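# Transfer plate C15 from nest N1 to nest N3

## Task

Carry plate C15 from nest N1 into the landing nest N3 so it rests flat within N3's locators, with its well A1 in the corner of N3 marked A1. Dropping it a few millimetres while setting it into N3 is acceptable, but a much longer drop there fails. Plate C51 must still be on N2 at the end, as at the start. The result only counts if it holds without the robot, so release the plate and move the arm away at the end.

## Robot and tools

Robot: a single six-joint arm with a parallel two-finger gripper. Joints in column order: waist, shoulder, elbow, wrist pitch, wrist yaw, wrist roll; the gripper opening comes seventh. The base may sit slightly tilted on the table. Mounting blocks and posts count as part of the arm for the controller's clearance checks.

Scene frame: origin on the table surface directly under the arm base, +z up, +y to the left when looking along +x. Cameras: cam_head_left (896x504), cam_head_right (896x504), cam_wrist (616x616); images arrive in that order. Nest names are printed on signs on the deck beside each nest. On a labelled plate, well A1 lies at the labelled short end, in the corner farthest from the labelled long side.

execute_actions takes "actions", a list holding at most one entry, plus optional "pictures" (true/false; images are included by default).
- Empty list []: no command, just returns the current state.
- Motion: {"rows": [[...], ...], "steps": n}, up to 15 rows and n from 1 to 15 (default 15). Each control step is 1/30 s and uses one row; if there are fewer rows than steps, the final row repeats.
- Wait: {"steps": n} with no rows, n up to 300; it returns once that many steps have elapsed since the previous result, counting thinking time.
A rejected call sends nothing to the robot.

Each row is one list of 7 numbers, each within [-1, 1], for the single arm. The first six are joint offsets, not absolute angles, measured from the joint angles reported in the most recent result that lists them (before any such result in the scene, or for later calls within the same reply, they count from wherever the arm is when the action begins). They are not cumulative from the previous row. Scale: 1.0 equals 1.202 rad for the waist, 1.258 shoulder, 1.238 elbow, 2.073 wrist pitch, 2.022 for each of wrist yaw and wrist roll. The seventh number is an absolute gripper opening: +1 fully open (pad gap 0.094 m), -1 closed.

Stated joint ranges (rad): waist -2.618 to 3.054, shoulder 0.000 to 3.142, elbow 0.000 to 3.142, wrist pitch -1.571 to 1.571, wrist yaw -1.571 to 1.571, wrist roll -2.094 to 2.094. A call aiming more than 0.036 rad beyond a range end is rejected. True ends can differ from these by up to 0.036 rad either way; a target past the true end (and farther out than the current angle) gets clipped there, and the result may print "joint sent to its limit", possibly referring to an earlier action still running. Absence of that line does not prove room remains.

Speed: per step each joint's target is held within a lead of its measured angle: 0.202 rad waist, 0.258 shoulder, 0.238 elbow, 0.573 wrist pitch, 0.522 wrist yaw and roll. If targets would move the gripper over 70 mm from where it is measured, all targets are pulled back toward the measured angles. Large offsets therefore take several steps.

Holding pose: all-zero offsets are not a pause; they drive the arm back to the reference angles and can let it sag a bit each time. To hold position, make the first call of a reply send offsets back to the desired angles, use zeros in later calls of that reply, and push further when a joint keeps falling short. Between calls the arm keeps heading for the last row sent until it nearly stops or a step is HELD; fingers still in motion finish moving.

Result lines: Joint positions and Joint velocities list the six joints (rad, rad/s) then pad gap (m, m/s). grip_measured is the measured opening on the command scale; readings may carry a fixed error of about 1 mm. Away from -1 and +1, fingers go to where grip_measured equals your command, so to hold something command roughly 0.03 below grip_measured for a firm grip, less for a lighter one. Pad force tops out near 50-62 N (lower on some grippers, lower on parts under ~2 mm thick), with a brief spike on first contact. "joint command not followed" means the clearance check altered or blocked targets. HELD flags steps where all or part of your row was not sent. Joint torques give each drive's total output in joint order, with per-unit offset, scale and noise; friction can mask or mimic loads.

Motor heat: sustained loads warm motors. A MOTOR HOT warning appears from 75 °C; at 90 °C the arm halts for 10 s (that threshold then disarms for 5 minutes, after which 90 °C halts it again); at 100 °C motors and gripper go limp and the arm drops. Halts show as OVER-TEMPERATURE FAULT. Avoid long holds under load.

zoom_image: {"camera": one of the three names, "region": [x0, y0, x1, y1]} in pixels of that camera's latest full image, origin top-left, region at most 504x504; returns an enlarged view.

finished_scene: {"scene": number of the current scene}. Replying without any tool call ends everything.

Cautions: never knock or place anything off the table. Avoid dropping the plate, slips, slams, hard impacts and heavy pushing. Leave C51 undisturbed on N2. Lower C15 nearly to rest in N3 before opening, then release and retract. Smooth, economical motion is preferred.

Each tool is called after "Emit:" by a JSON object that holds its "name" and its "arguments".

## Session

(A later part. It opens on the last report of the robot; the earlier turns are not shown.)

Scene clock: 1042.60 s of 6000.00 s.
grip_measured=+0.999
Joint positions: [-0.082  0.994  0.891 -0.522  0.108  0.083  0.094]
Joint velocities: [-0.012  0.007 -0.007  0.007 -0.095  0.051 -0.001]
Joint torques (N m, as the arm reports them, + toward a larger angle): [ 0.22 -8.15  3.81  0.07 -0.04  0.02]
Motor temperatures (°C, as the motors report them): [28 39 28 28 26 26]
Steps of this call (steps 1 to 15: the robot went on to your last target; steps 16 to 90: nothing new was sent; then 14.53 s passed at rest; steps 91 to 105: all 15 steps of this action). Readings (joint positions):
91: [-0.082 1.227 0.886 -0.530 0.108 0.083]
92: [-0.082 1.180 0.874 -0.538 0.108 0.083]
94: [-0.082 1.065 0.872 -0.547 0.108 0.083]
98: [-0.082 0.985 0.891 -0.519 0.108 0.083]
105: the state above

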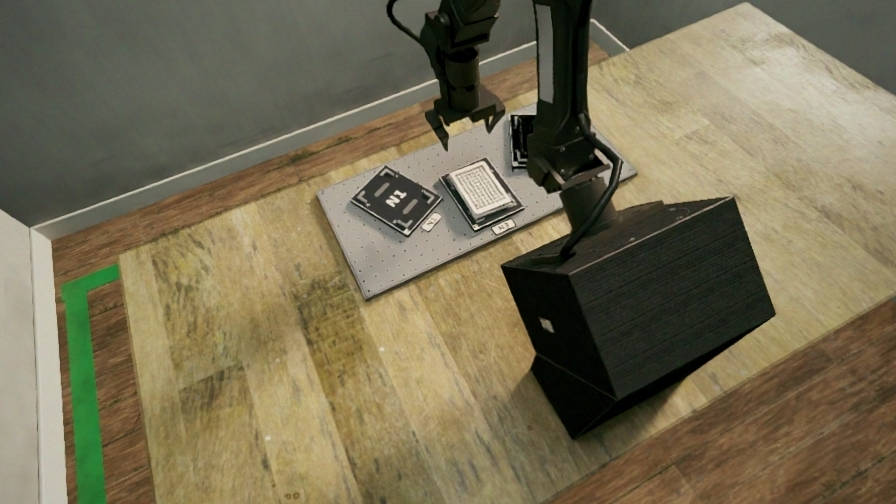

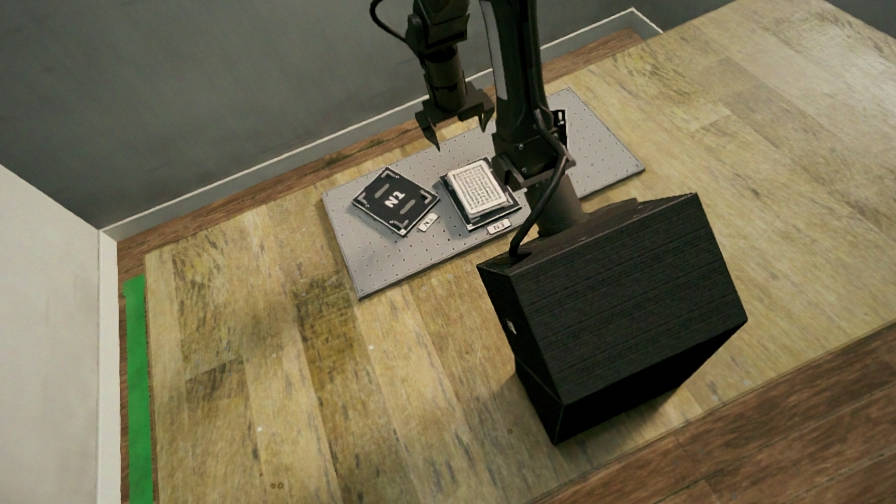

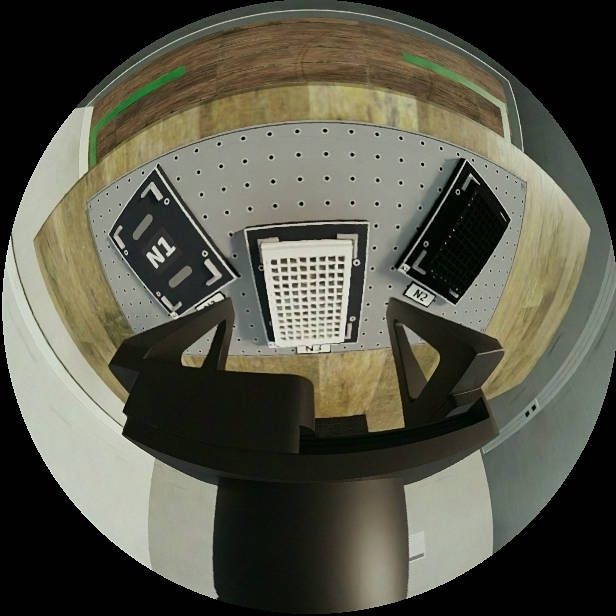

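Emit:
{"name": "execute_actions", "arguments": {"actions": [{"rows":[[0,0.15,0,0.01,0,0,1],[0,0.25,0,0.015,0,0,1],[0,0.30,-0.004,0.015,0,0,1]],"steps":15}]}}

Scene clock: 1064.93 s of 6000.00 s.
grip_measured=+0.999
Joint positions: [-0.082  1.391  0.873 -0.504  0.108  0.083  0.094]
Joint velocities: [-0.002 -0.051 -0.017 -0.095 -0.022 -0.051 -0.001]
Joint torques (N m, as the arm reports them, + toward a larger angle): [  0.53 -10.16   2.74  -0.54   0.    -0.03]
Motor temperatures (°C, as the motors report them): [28 38 29 28 26 26]
Steps of this call (steps 1 to 15: the robot went on to your last target; steps 16 to 90: nothing new was sent; then 18.83 s passed at rest; steps 91 to 105: all 15 steps of this action). Readings (joint positions):
91: [-0.082 1.011 0.893 -0.522 0.108 0.083]
92: [-0.082 1.056 0.901 -0.510 0.108 0.083]
94: [-0.082 1.196 0.910 -0.476 0.108 0.083]
98: [-0.082 1.401 0.886 -0.482 0.108 0.083]
105: the state above

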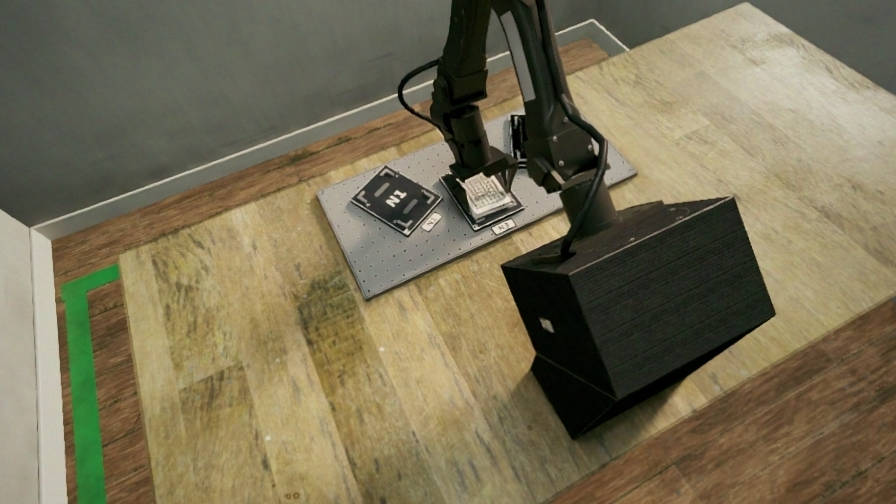

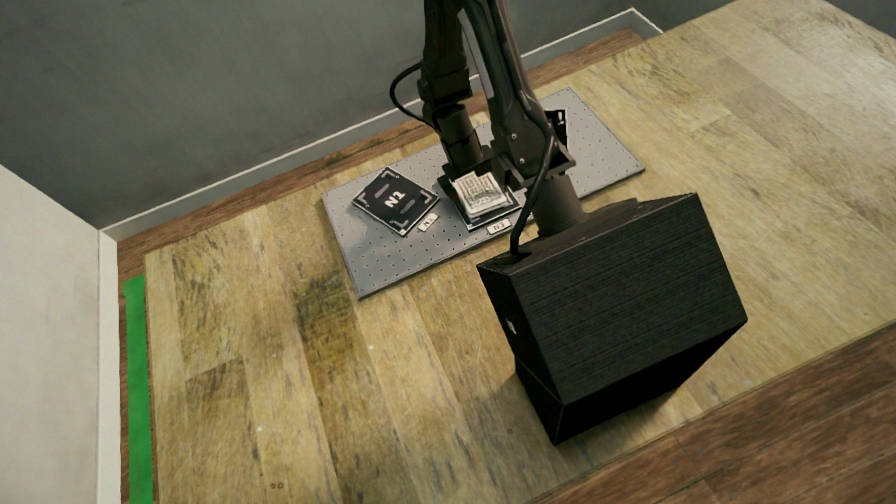

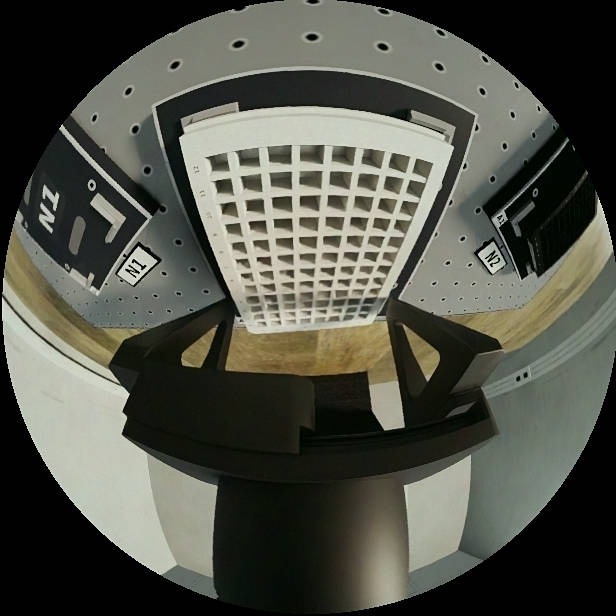

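Emit:
{"name": "execute_actions", "arguments": {"actions": [{"rows":[[0,0.01,-0.008,0.01,0,0,1],[0,0.018,-0.012,0.02,0,0,1],[0,0.024,-0.014,0.024,0,0,1],[0,0.024,-0.014,0.024,0,0,1],[0,0.024,-0.014,0.024,0,0,1],[0,0.024,-0.014,0.024,0,0,1],[0,0.02,-0.014,0.024,0,0,1],[0,0.018,-0.014,0.024,0,0,0.9],[0,0.016,-0.014,0.024,0,0,0.8],[0,0.016,-0.014,0.024,0,0,0.75],[0,0.016,-0.014,0.024,0,0,0.7],[0,0.016,-0.014,0.024,0,0,0.6]],"steps":15}]}}

Scene clock: 1073.63 s of 6000.00 s.
grip_measured=+0.743
Joint positions: [-0.082  1.413  0.873 -0.479  0.104  0.083  0.082]
Joint velocities: [ 0.002 -0.012 -0.022  0.037 -0.051  0.037 -0.001]
Joint torques (N m, as the arm reports them, + toward a larger angle): [ 0.58 -8.85  0.5  -0.41  0.03 -0.02]
Motor temperatures (°C, as the motors report them): [28 38 29 28 26 26]
Steps of this call (steps 1 to 15: the robot went on to your last target; steps 16 to 90: nothing new was sent; then 5.20 s passed at rest; steps 91 to 105: all 15 steps of this action). Readings (joint positions):
91: [-0.082 1.390 0.873 -0.503 0.108 0.083]
92: [-0.082 1.392 0.873 -0.501 0.108 0.083]
94: [-0.082 1.402 0.873 -0.488 0.108 0.083]
98: [-0.082 1.413 0.873 -0.481 0.104 0.083]
105: the state above

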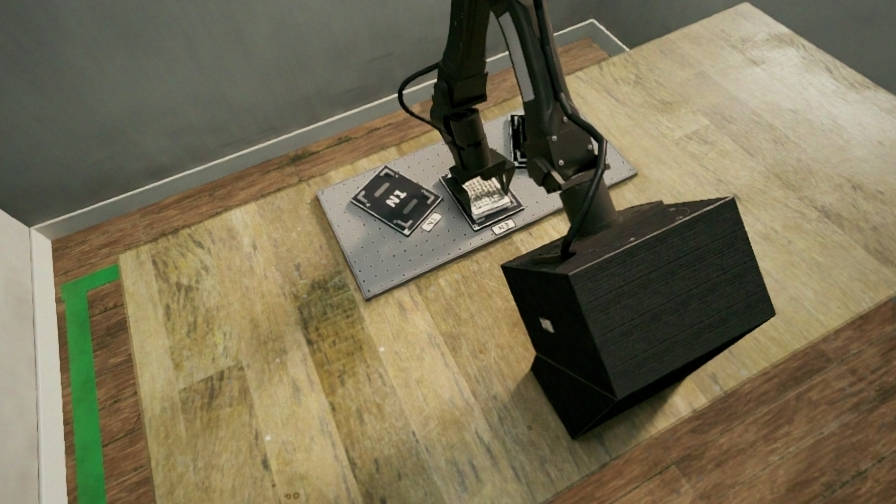

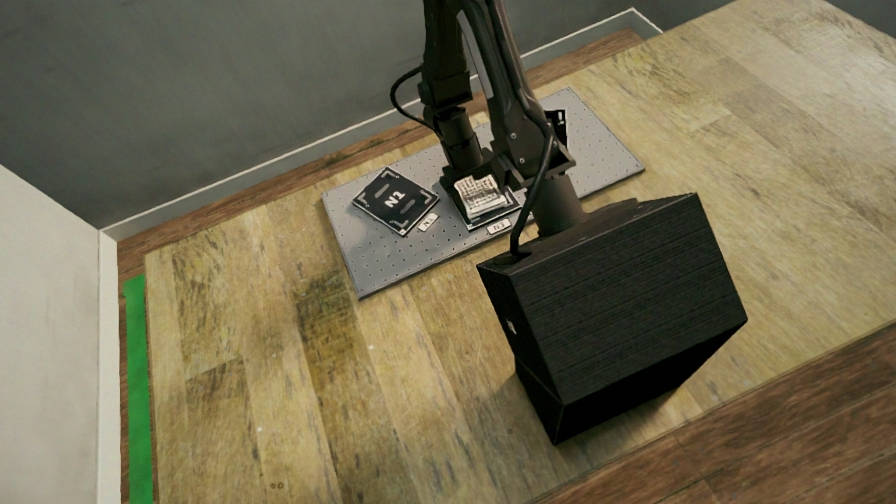

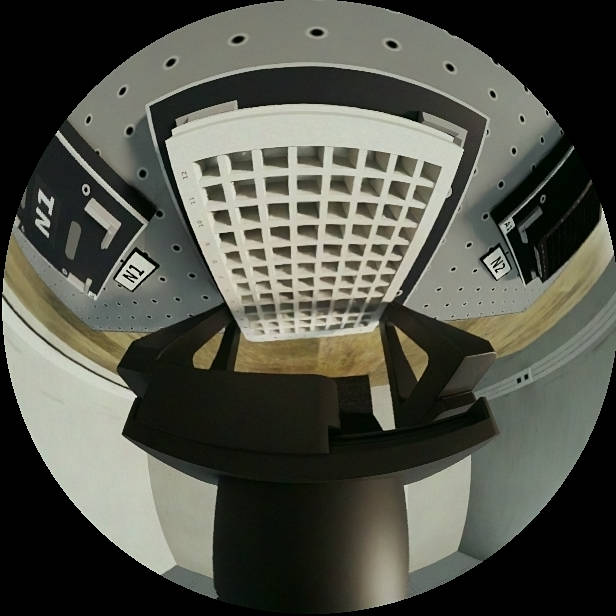

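Emit:
{"name": "execute_actions", "arguments": {"actions": [{"rows":[[0,-0.012,0,0,0,0,0.62],[-0.008,-0.012,0,0,0,0,0.62],[-0.012,-0.012,0,0,0,0,0.62],[-0.015,-0.012,0,0,0,0,0.62],[-0.018,-0.012,0,0,0,0,0.62],[-0.021,-0.012,0,0,0,0,0.62]],"steps":15}]}}

Emit:
{"name": "zoom_image", "arguments": {"camera": "cam_wrist", "region": [130,40,530,350]}}

Scene clock: 1082.23 s of 6000.00 s.
grip_measured=+0.743
Joint positions: [-0.094  1.413  0.873 -0.48   0.097  0.082  0.082]
Joint velocities: [-0.002  0.007 -0.007 -0.007  0.066 -0.081 -0.001]
Joint torques (N m, as the arm reports them, + toward a larger angle): [ -0.45 -10.27   1.67  -0.66   0.03   0.01]
Motor temperatures (°C, as the motors report them): [28 38 28 28 26 26]
Steps of this call (steps 1 to 15: the robot went on to your last target; steps 16 to 90: nothing new was sent; then 5.10 s passed at rest; steps 91 to 105: all 15 steps of this action). Readings (joint positions):
91: [-0.082 1.413 0.873 -0.479 0.104 0.083]
92: [-0.082 1.413 0.873 -0.479 0.104 0.083]
94: [-0.083 1.413 0.873 -0.479 0.103 0.083]
98: [-0.093 1.413 0.873 -0.480 0.098 0.083]
105: the state above

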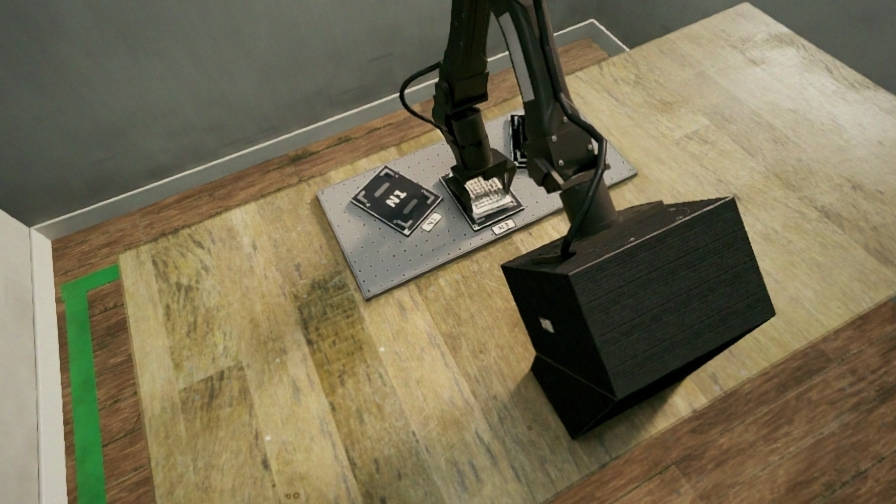

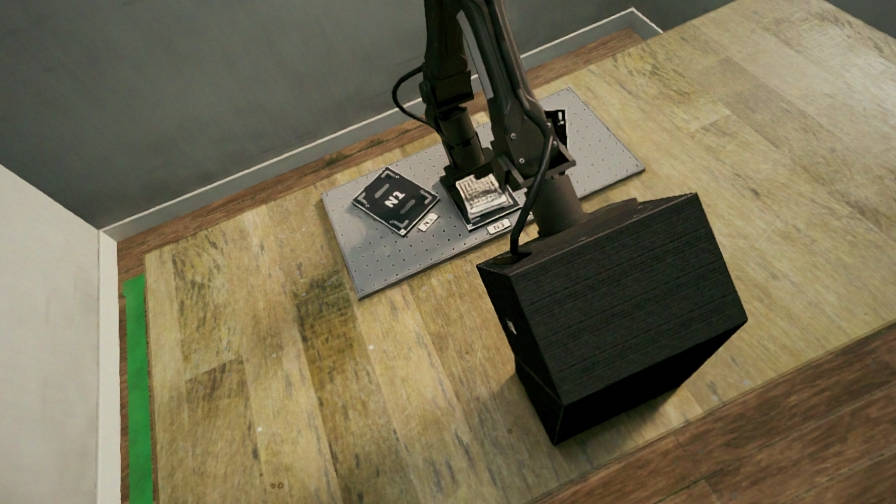

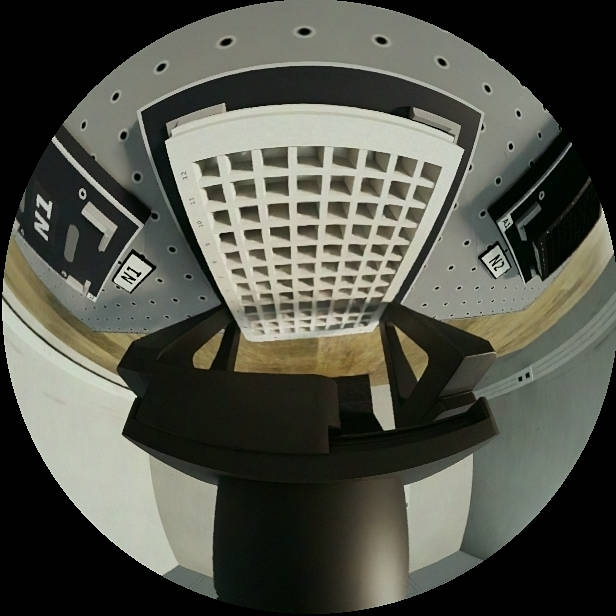

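Region (130, 40, 530, 350) of cam_wrist's 616x616 image, scaled by 1.260, with more detail than that image has; it fills the top 391 rows of this view, and the rest is white.

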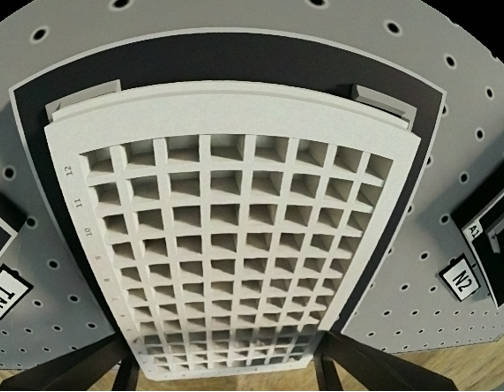

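Emit:
{"name": "execute_actions", "arguments": {"actions": [{"rows":[[0,0.01,0,0,0,0,0.62],[0,0.016,0,0.004,0,0,0.62],[0,0.02,0,0.006,0,0,0.62],[0,0.02,0,0.006,0,0,0.62],[0,0.02,0,0.006,0,0,0.62],[0,0.02,0,0.006,0,0,0.7],[0,0.018,0,0.006,0,0,0.74],[0,0.016,0,0.006,0,0,0.78],[0,0.014,0,0.006,0,0,0.82],[0,0.012,0,0.006,0,0,0.9],[0,0.01,0,0.006,0,0,1]],"steps":15}]}}

Emit:
{"name": "execute_actions", "arguments": {"actions": [{"rows":[[0,-0.03,0,-0.01,0,0,1],[0,-0.07,0.015,-0.02,0,0,1],[0,-0.12,0.03,-0.03,0,0,1],[0,-0.18,0.03,-0.04,0,0,1]],"steps":15}]}}

Emit:
{"name": "zoom_image", "arguments": {"camera": "cam_wrist", "region": [190,130,430,350]}}

Emit:
{"name": "zoom_image", "arguments": {"camera": "cam_head_left", "region": [430,140,540,240]}}

Scene clock: 1096.50 s of 6000.00 s.
grip_measured=+0.998
Joint positions: [-0.094  1.415  0.873 -0.488  0.106  0.081  0.094]
Joint velocities: [-0.002  0.002  0.007  0.007 -0.037 -0.051 -0.001]
Joint torques (N m, as the arm reports them, + toward a larger angle): [ 0.44 -7.8   1.53 -0.47 -0.13 -0.01]
Motor temperatures (°C, as the motors report them): [28 39 28 28 26 26]
Steps of this call (steps 1 to 15: the robot went on to your last target; steps 16 to 90: nothing new was sent; then 10.77 s passed at rest; steps 91 to 105: all 15 steps of this action). Readings (joint positions):
91: [-0.094 1.413 0.873 -0.480 0.096 0.082]
92: [-0.094 1.414 0.873 -0.480 0.096 0.082]
94: [-0.094 1.415 0.873 -0.480 0.096 0.082]
98: [-0.094 1.415 0.873 -0.481 0.096 0.082]
105: the state above

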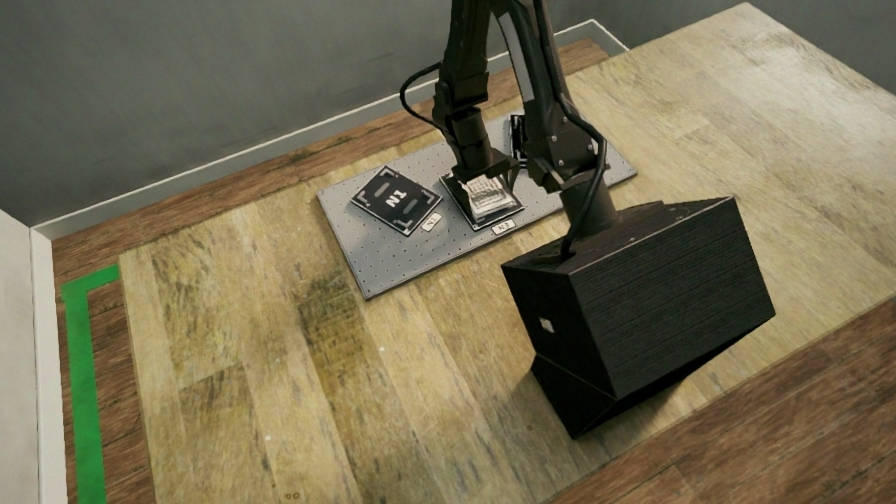

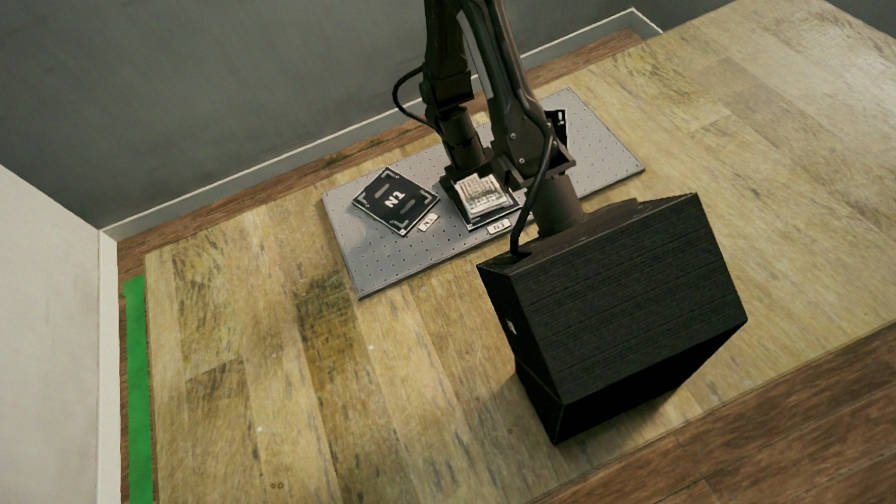

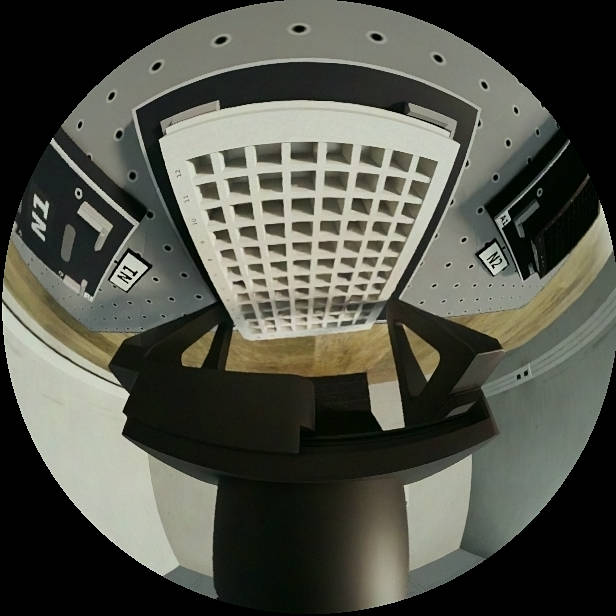

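Scene clock: 1097.00 s of 6000.00 s.
grip_measured=+0.999
Joint positions: [-0.094  1.185  0.909 -0.558  0.106  0.081  0.094]
Joint velocities: [ 0.017  0.022 -0.012 -0.022 -0.022  0.022 -0.   ]
Joint torques (N m, as the arm reports them, + toward a larger angle): [ 0.34 -8.47  3.12 -0.4  -0.04 -0.01]
Motor temperatures (°C, as the motors report them): [28 39 28 28 26 26]
Steps of this call (steps 1 to 15: all 15 steps of this action). Readings (joint positions):
1: [-0.094 1.411 0.873 -0.489 0.107 0.081]
2: [-0.094 1.403 0.873 -0.495 0.107 0.081]
4: [-0.094 1.347 0.873 -0.522 0.106 0.081]
8: [-0.094 1.197 0.896 -0.547 0.106 0.081]
15: the state above

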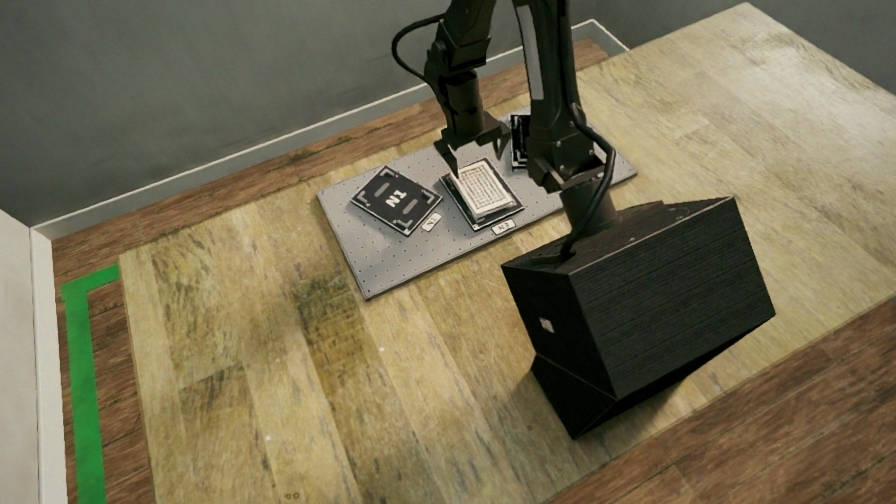

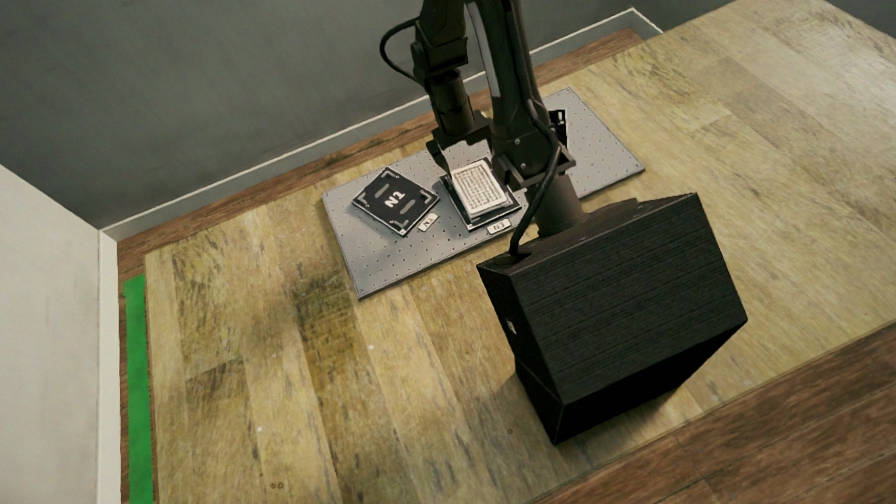

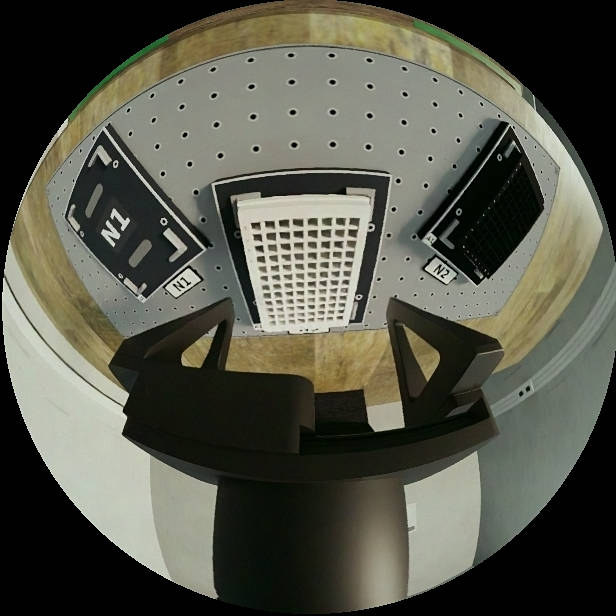

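Region (190, 130, 430, 350) of cam_wrist's 616x616 image, scaled by 2.100, with more detail than that image has; it fills the top 462 rows of this view, and the rest is white.

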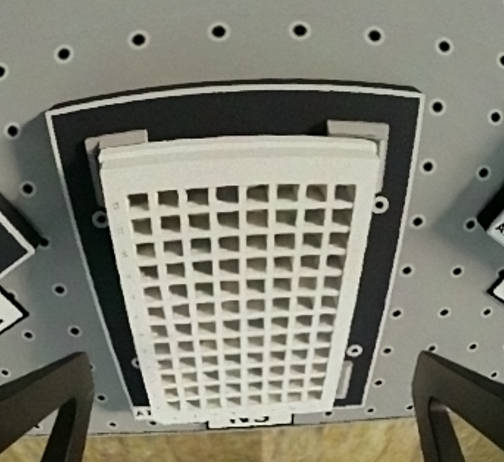

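Region (430, 140, 540, 240) of cam_head_left's 896x504 image, scaled by 4.582, with more detail than that image has; it fills the top 458 rows of this view, and the rest is white.

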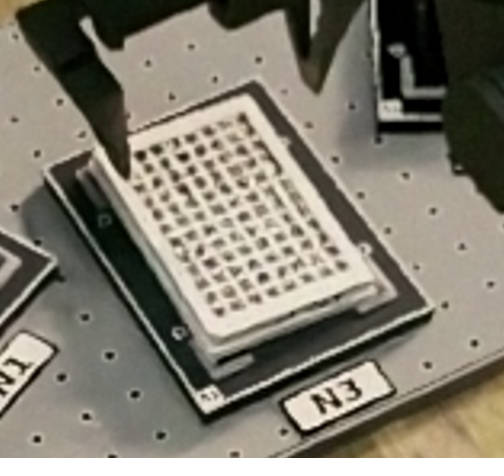

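Emit:
{"name": "zoom_image", "arguments": {"camera": "cam_head_left", "region": [440,170,510,235]}}

Emit:
{"name": "zoom_image", "arguments": {"camera": "cam_wrist", "region": [230,270,390,345]}}

Region (440, 170, 510, 235) of cam_head_left's 896x504 image, scaled by 7.200, with more detail than that image has; it fills the top 468 rows of this view, and the rest is white.

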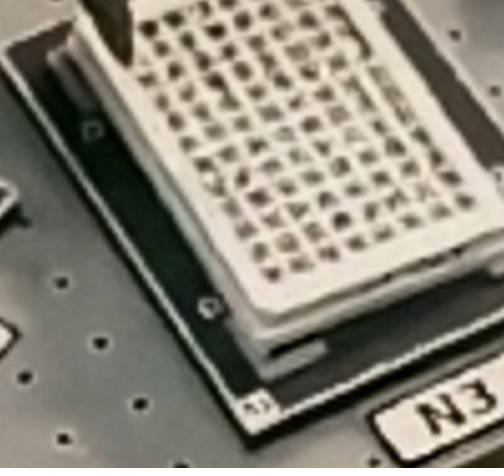

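Region (230, 270, 390, 345) of cam_wrist's 616x616 image, scaled by 3.150, with more detail than that image has; it fills the top 236 rows of this view, and the rest is white.

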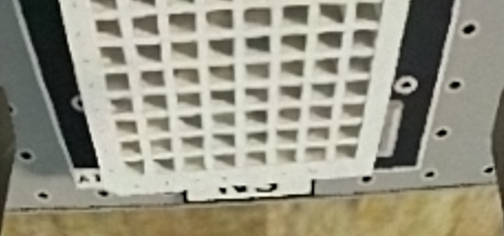

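Emit:
{"name": "execute_actions", "arguments": {"actions": [{"rows":[[0.012,0.08,-0.03,0.02,0,0,1],[0.012,0.13,-0.055,0.035,0,0,1],[0.012,0.15,-0.07,0.04,0,0,1]],"steps":15}]}}

Scene clock: 1128.37 s of 6000.00 s.
grip_measured=+0.999
Joint positions: [-0.09   1.396  0.814 -0.492  0.106  0.081  0.094]
Joint velocities: [-0.002  0.022 -0.002 -0.007 -0.007  0.051 -0.   ]
Joint torques (N m, as the arm reports them, + toward a larger angle): [  1.32 -10.27   1.97  -0.68   0.    -0.02]
Motor temperatures (°C, as the motors report them): [28 38 29 28 26 26]
Steps of this call (steps 1 to 15: the robot went on to your last target; steps 16 to 90: nothing new was sent; then 27.87 s passed at rest; steps 91 to 105: all 15 steps of this action). Readings (joint positions):
91: [-0.094 1.194 0.907 -0.558 0.106 0.081]
92: [-0.094 1.217 0.905 -0.541 0.106 0.081]
94: [-0.094 1.299 0.887 -0.496 0.106 0.081]
98: [-0.090 1.394 0.822 -0.494 0.106 0.081]
105: the state above

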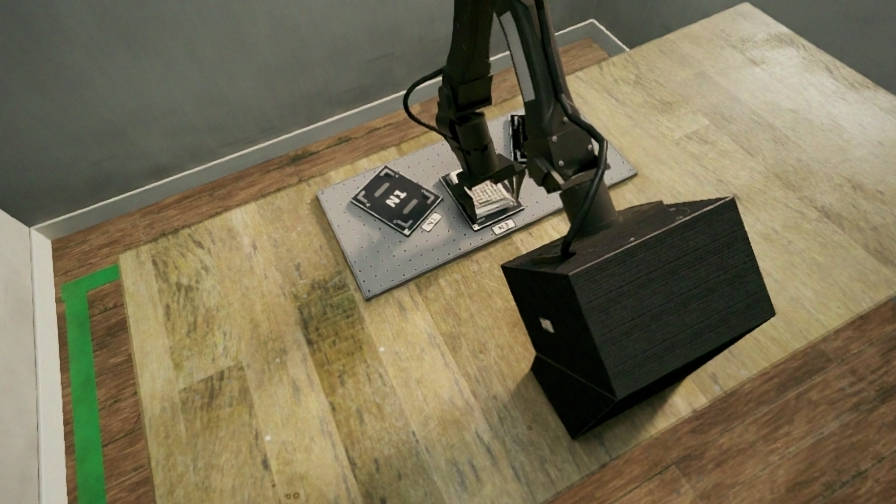

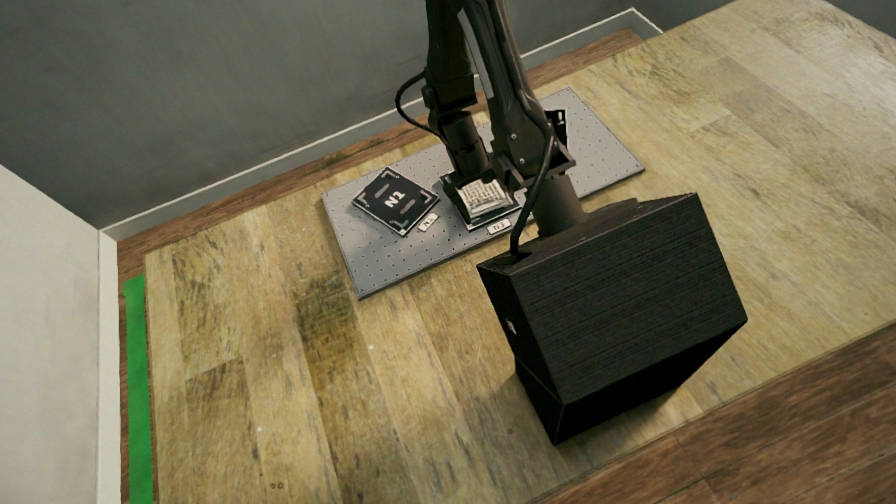

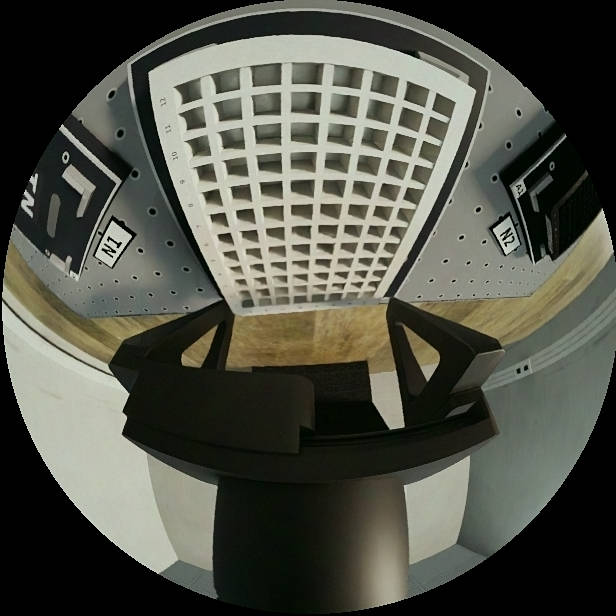

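Emit:
{"name": "execute_actions", "arguments": {"actions": [{"rows":[[0,-0.012,0.025,0,0,0,1],[0,-0.012,0.036,0,0,0,1],[0,-0.012,0.036,0,0,0,0.95],[0,-0.012,0.036,0.01,0,0,0.9],[0,-0.012,0.036,0.018,0,0,0.86]],"steps":15}]}}

Scene clock: 1139.83 s of 6000.00 s.
grip_measured=+0.863
Joint positions: [-0.09   1.396  0.839 -0.476  0.106  0.081  0.088]
Joint velocities: [ 0.017 -0.017 -0.017 -0.022 -0.051 -0.037 -0.   ]
Joint torques (N m, as the arm reports them, + toward a larger angle): [  0.51 -10.02   2.93  -0.47  -0.07  -0.03]
Motor temperatures (°C, as the motors report them): [28 39 28 28 26 26]
Steps of this call (steps 1 to 15: the robot went on to your last target; steps 16 to 90: nothing new was sent; then 7.97 s passed at rest; steps 91 to 105: all 15 steps of this action). Readings (joint positions):
91: [-0.090 1.396 0.814 -0.490 0.106 0.081]
92: [-0.090 1.396 0.816 -0.492 0.106 0.081]
94: [-0.090 1.396 0.826 -0.493 0.106 0.081]
98: [-0.090 1.396 0.838 -0.477 0.106 0.081]
105: the state above

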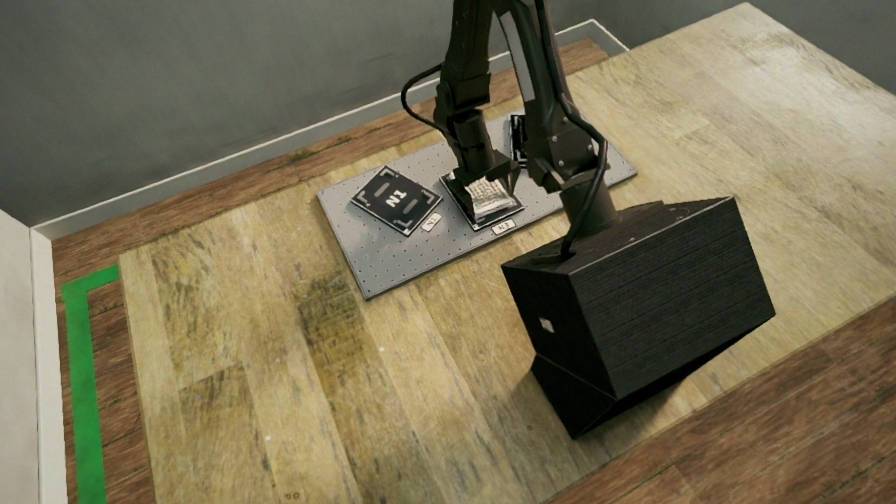

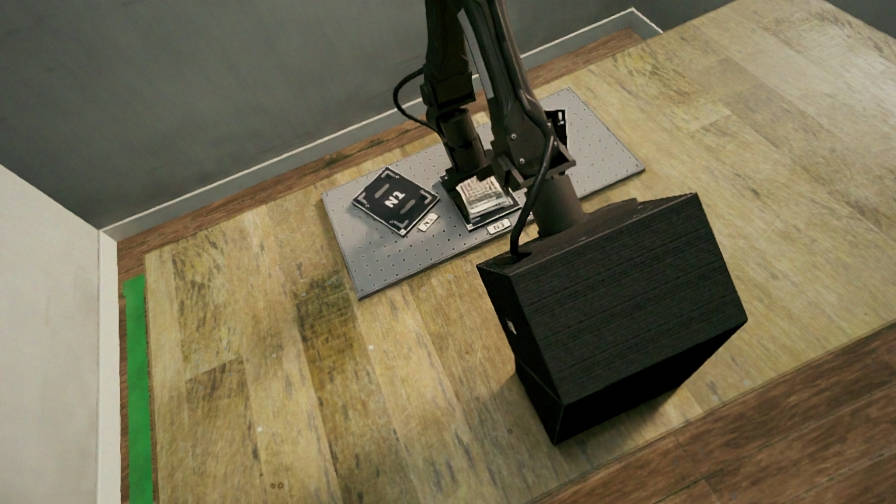

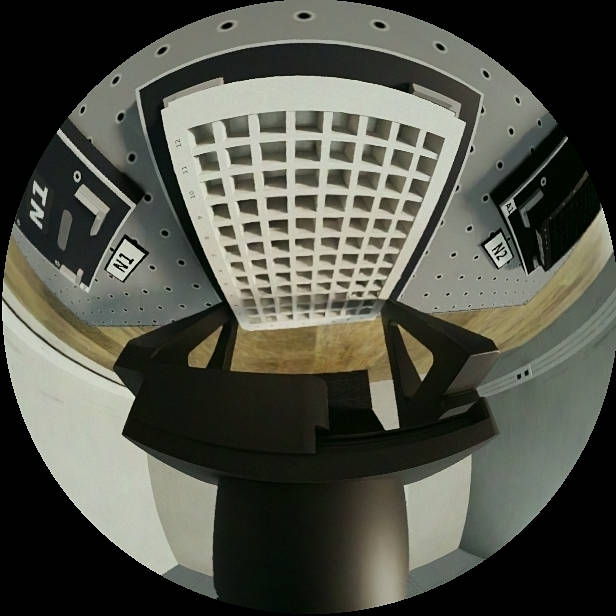

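Emit:
{"name": "execute_actions", "arguments": {"actions": [{"rows":[[0,0.012,0,0,0,0,0.86],[0,0.012,0,0,0,0,0.86],[0,0.012,0,0,0,0,0.86],[-0.01,0.012,0,0,0,0,0.86],[-0.015,0.012,0,0,0,0,0.86],[-0.019,0.012,0,0,0,0,0.86],[-0.022,0.012,0,0,0,0,0.86],[-0.025,0.012,0,0,0,0,0.86],[-0.028,0.012,0,0,0,0,0.86]],"steps":15}]}}

Emit:
{"name": "zoom_image", "arguments": {"camera": "cam_head_left", "region": [430,140,540,240]}}

Scene clock: 1153.93 s of 6000.00 s.
grip_measured=+0.863
Joint positions: [-0.106  1.398  0.839 -0.477  0.08   0.081  0.088]
Joint velocities: [-0.002  0.002 -0.012 -0.051 -0.007 -0.007  0.001]
Joint torques (N m, as the arm reports them, + toward a larger angle): [-0.86 -7.25  1.61 -0.7   0.21 -0.01]
Motor temperatures (°C, as the motors report them): [28 39 28 28 26 26]
Steps of this call (steps 1 to 15: the robot went on to your last target; steps 16 to 90: nothing new was sent; then 10.60 s passed at rest; steps 91 to 105: all 15 steps of this action). Readings (joint positions):
91: [-0.090 1.396 0.839 -0.476 0.106 0.081]
92: [-0.090 1.396 0.839 -0.476 0.106 0.081]
94: [-0.090 1.396 0.839 -0.476 0.106 0.081]
98: [-0.097 1.398 0.839 -0.477 0.095 0.081]
105: the state above

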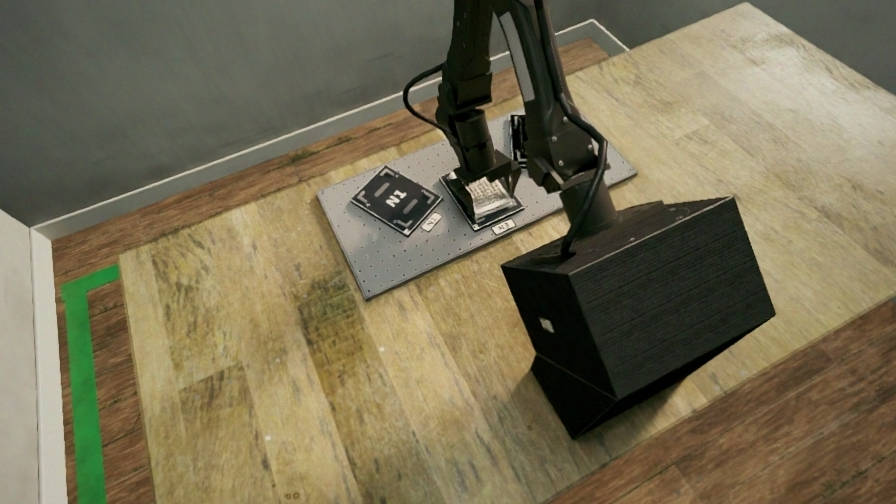

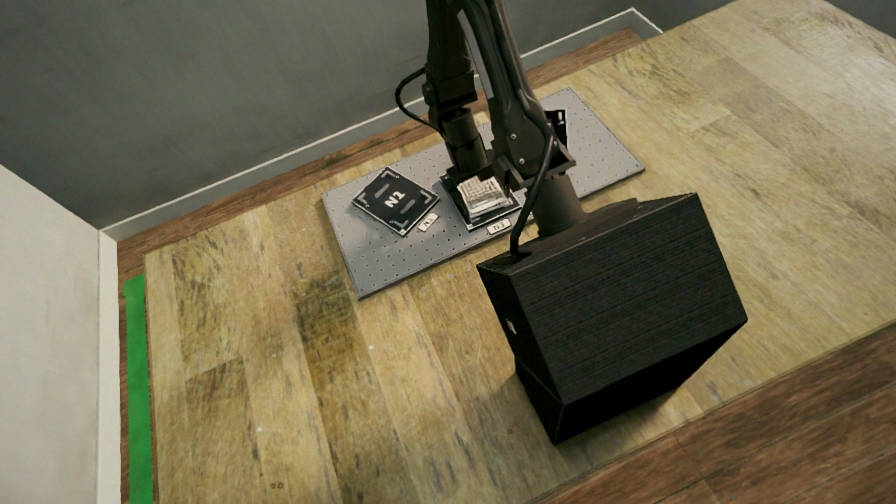

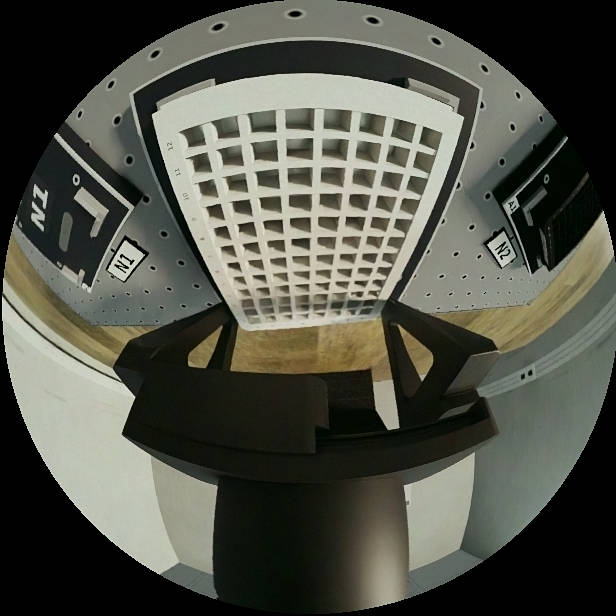

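Region (430, 140, 540, 240) of cam_head_left's 896x504 image, scaled by 4.582, with more detail than that image has; it fills the top 458 rows of this view, and the rest is white.

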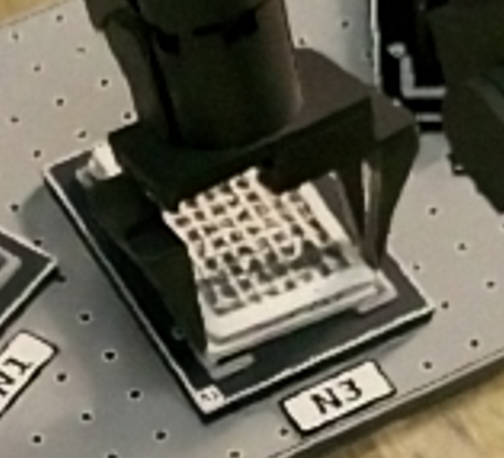

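Emit:
{"name": "execute_actions", "arguments": {"actions": [{"rows":[[0,-0.012,0,0,0,0,0.86],[0,-0.02,0,0,0,0,0.86],[0,-0.024,0,0,0,0,0.86],[0,-0.024,0,0,0,0,0.86],[0,-0.024,0,0,0,0,0.86],[0,-0.024,0,0,0.004,0,0.86],[0,-0.024,0,0,0.007,0,0.86],[0,-0.024,0,0,0.01,0,0.86],[0,-0.024,0,0,0.013,0,0.86],[0,-0.024,0,0,0.016,0,0.86]],"steps":15}]}}

Emit:
{"name": "zoom_image", "arguments": {"camera": "cam_head_left", "region": [430,140,540,240]}}

Scene clock: 1162.93 s of 6000.00 s.
grip_measured=+0.862
Joint positions: [-0.106  1.388  0.839 -0.477  0.095  0.081  0.087]
Joint velocities: [-0.007  0.002 -0.002 -0.022 -0.022  0.037  0.001]
Joint torques (N m, as the arm reports them, + toward a larger angle): [  0.44 -10.51   1.51  -0.67   0.12  -0.03]
Motor temperatures (°C, as the motors report them): [28 38 28 28 26 26]
Steps of this call (steps 1 to 15: the robot went on to your last target; steps 16 to 90: nothing new was sent; then 5.50 s passed at rest; steps 91 to 105: all 15 steps of this action). Readings (joint positions):
91: [-0.106 1.398 0.839 -0.477 0.077 0.081]
92: [-0.106 1.398 0.839 -0.477 0.077 0.081]
94: [-0.106 1.396 0.839 -0.477 0.077 0.081]
98: [-0.106 1.389 0.839 -0.477 0.080 0.081]
105: the state above

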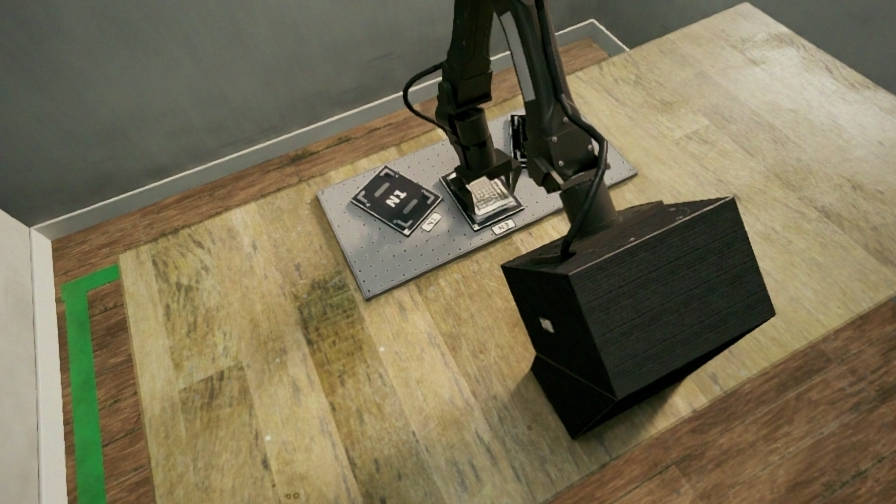

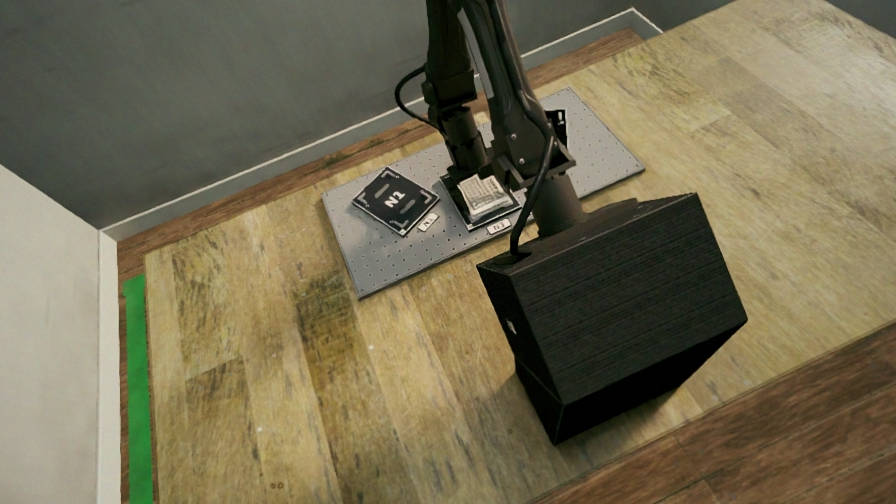

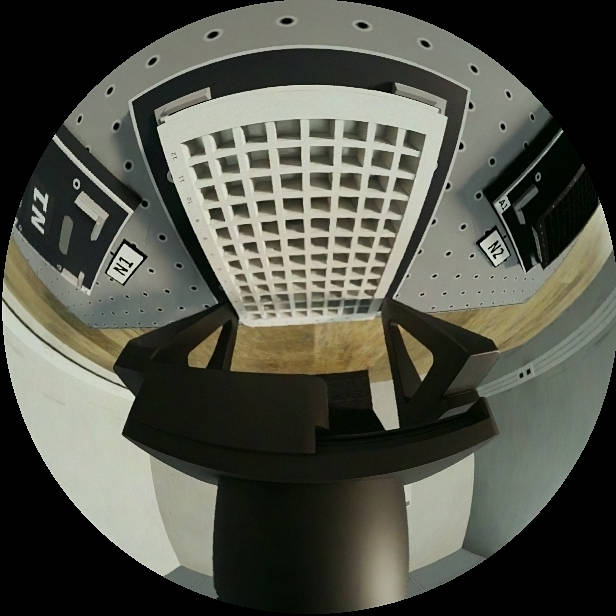

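Region (430, 140, 540, 240) of cam_head_left's 896x504 image, scaled by 4.582, with more detail than that image has; it fills the top 458 rows of this view, and the rest is white.

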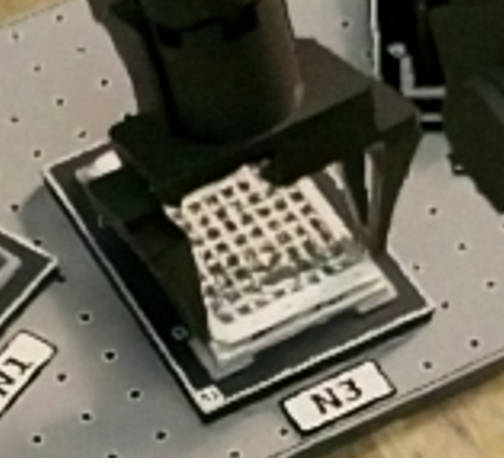

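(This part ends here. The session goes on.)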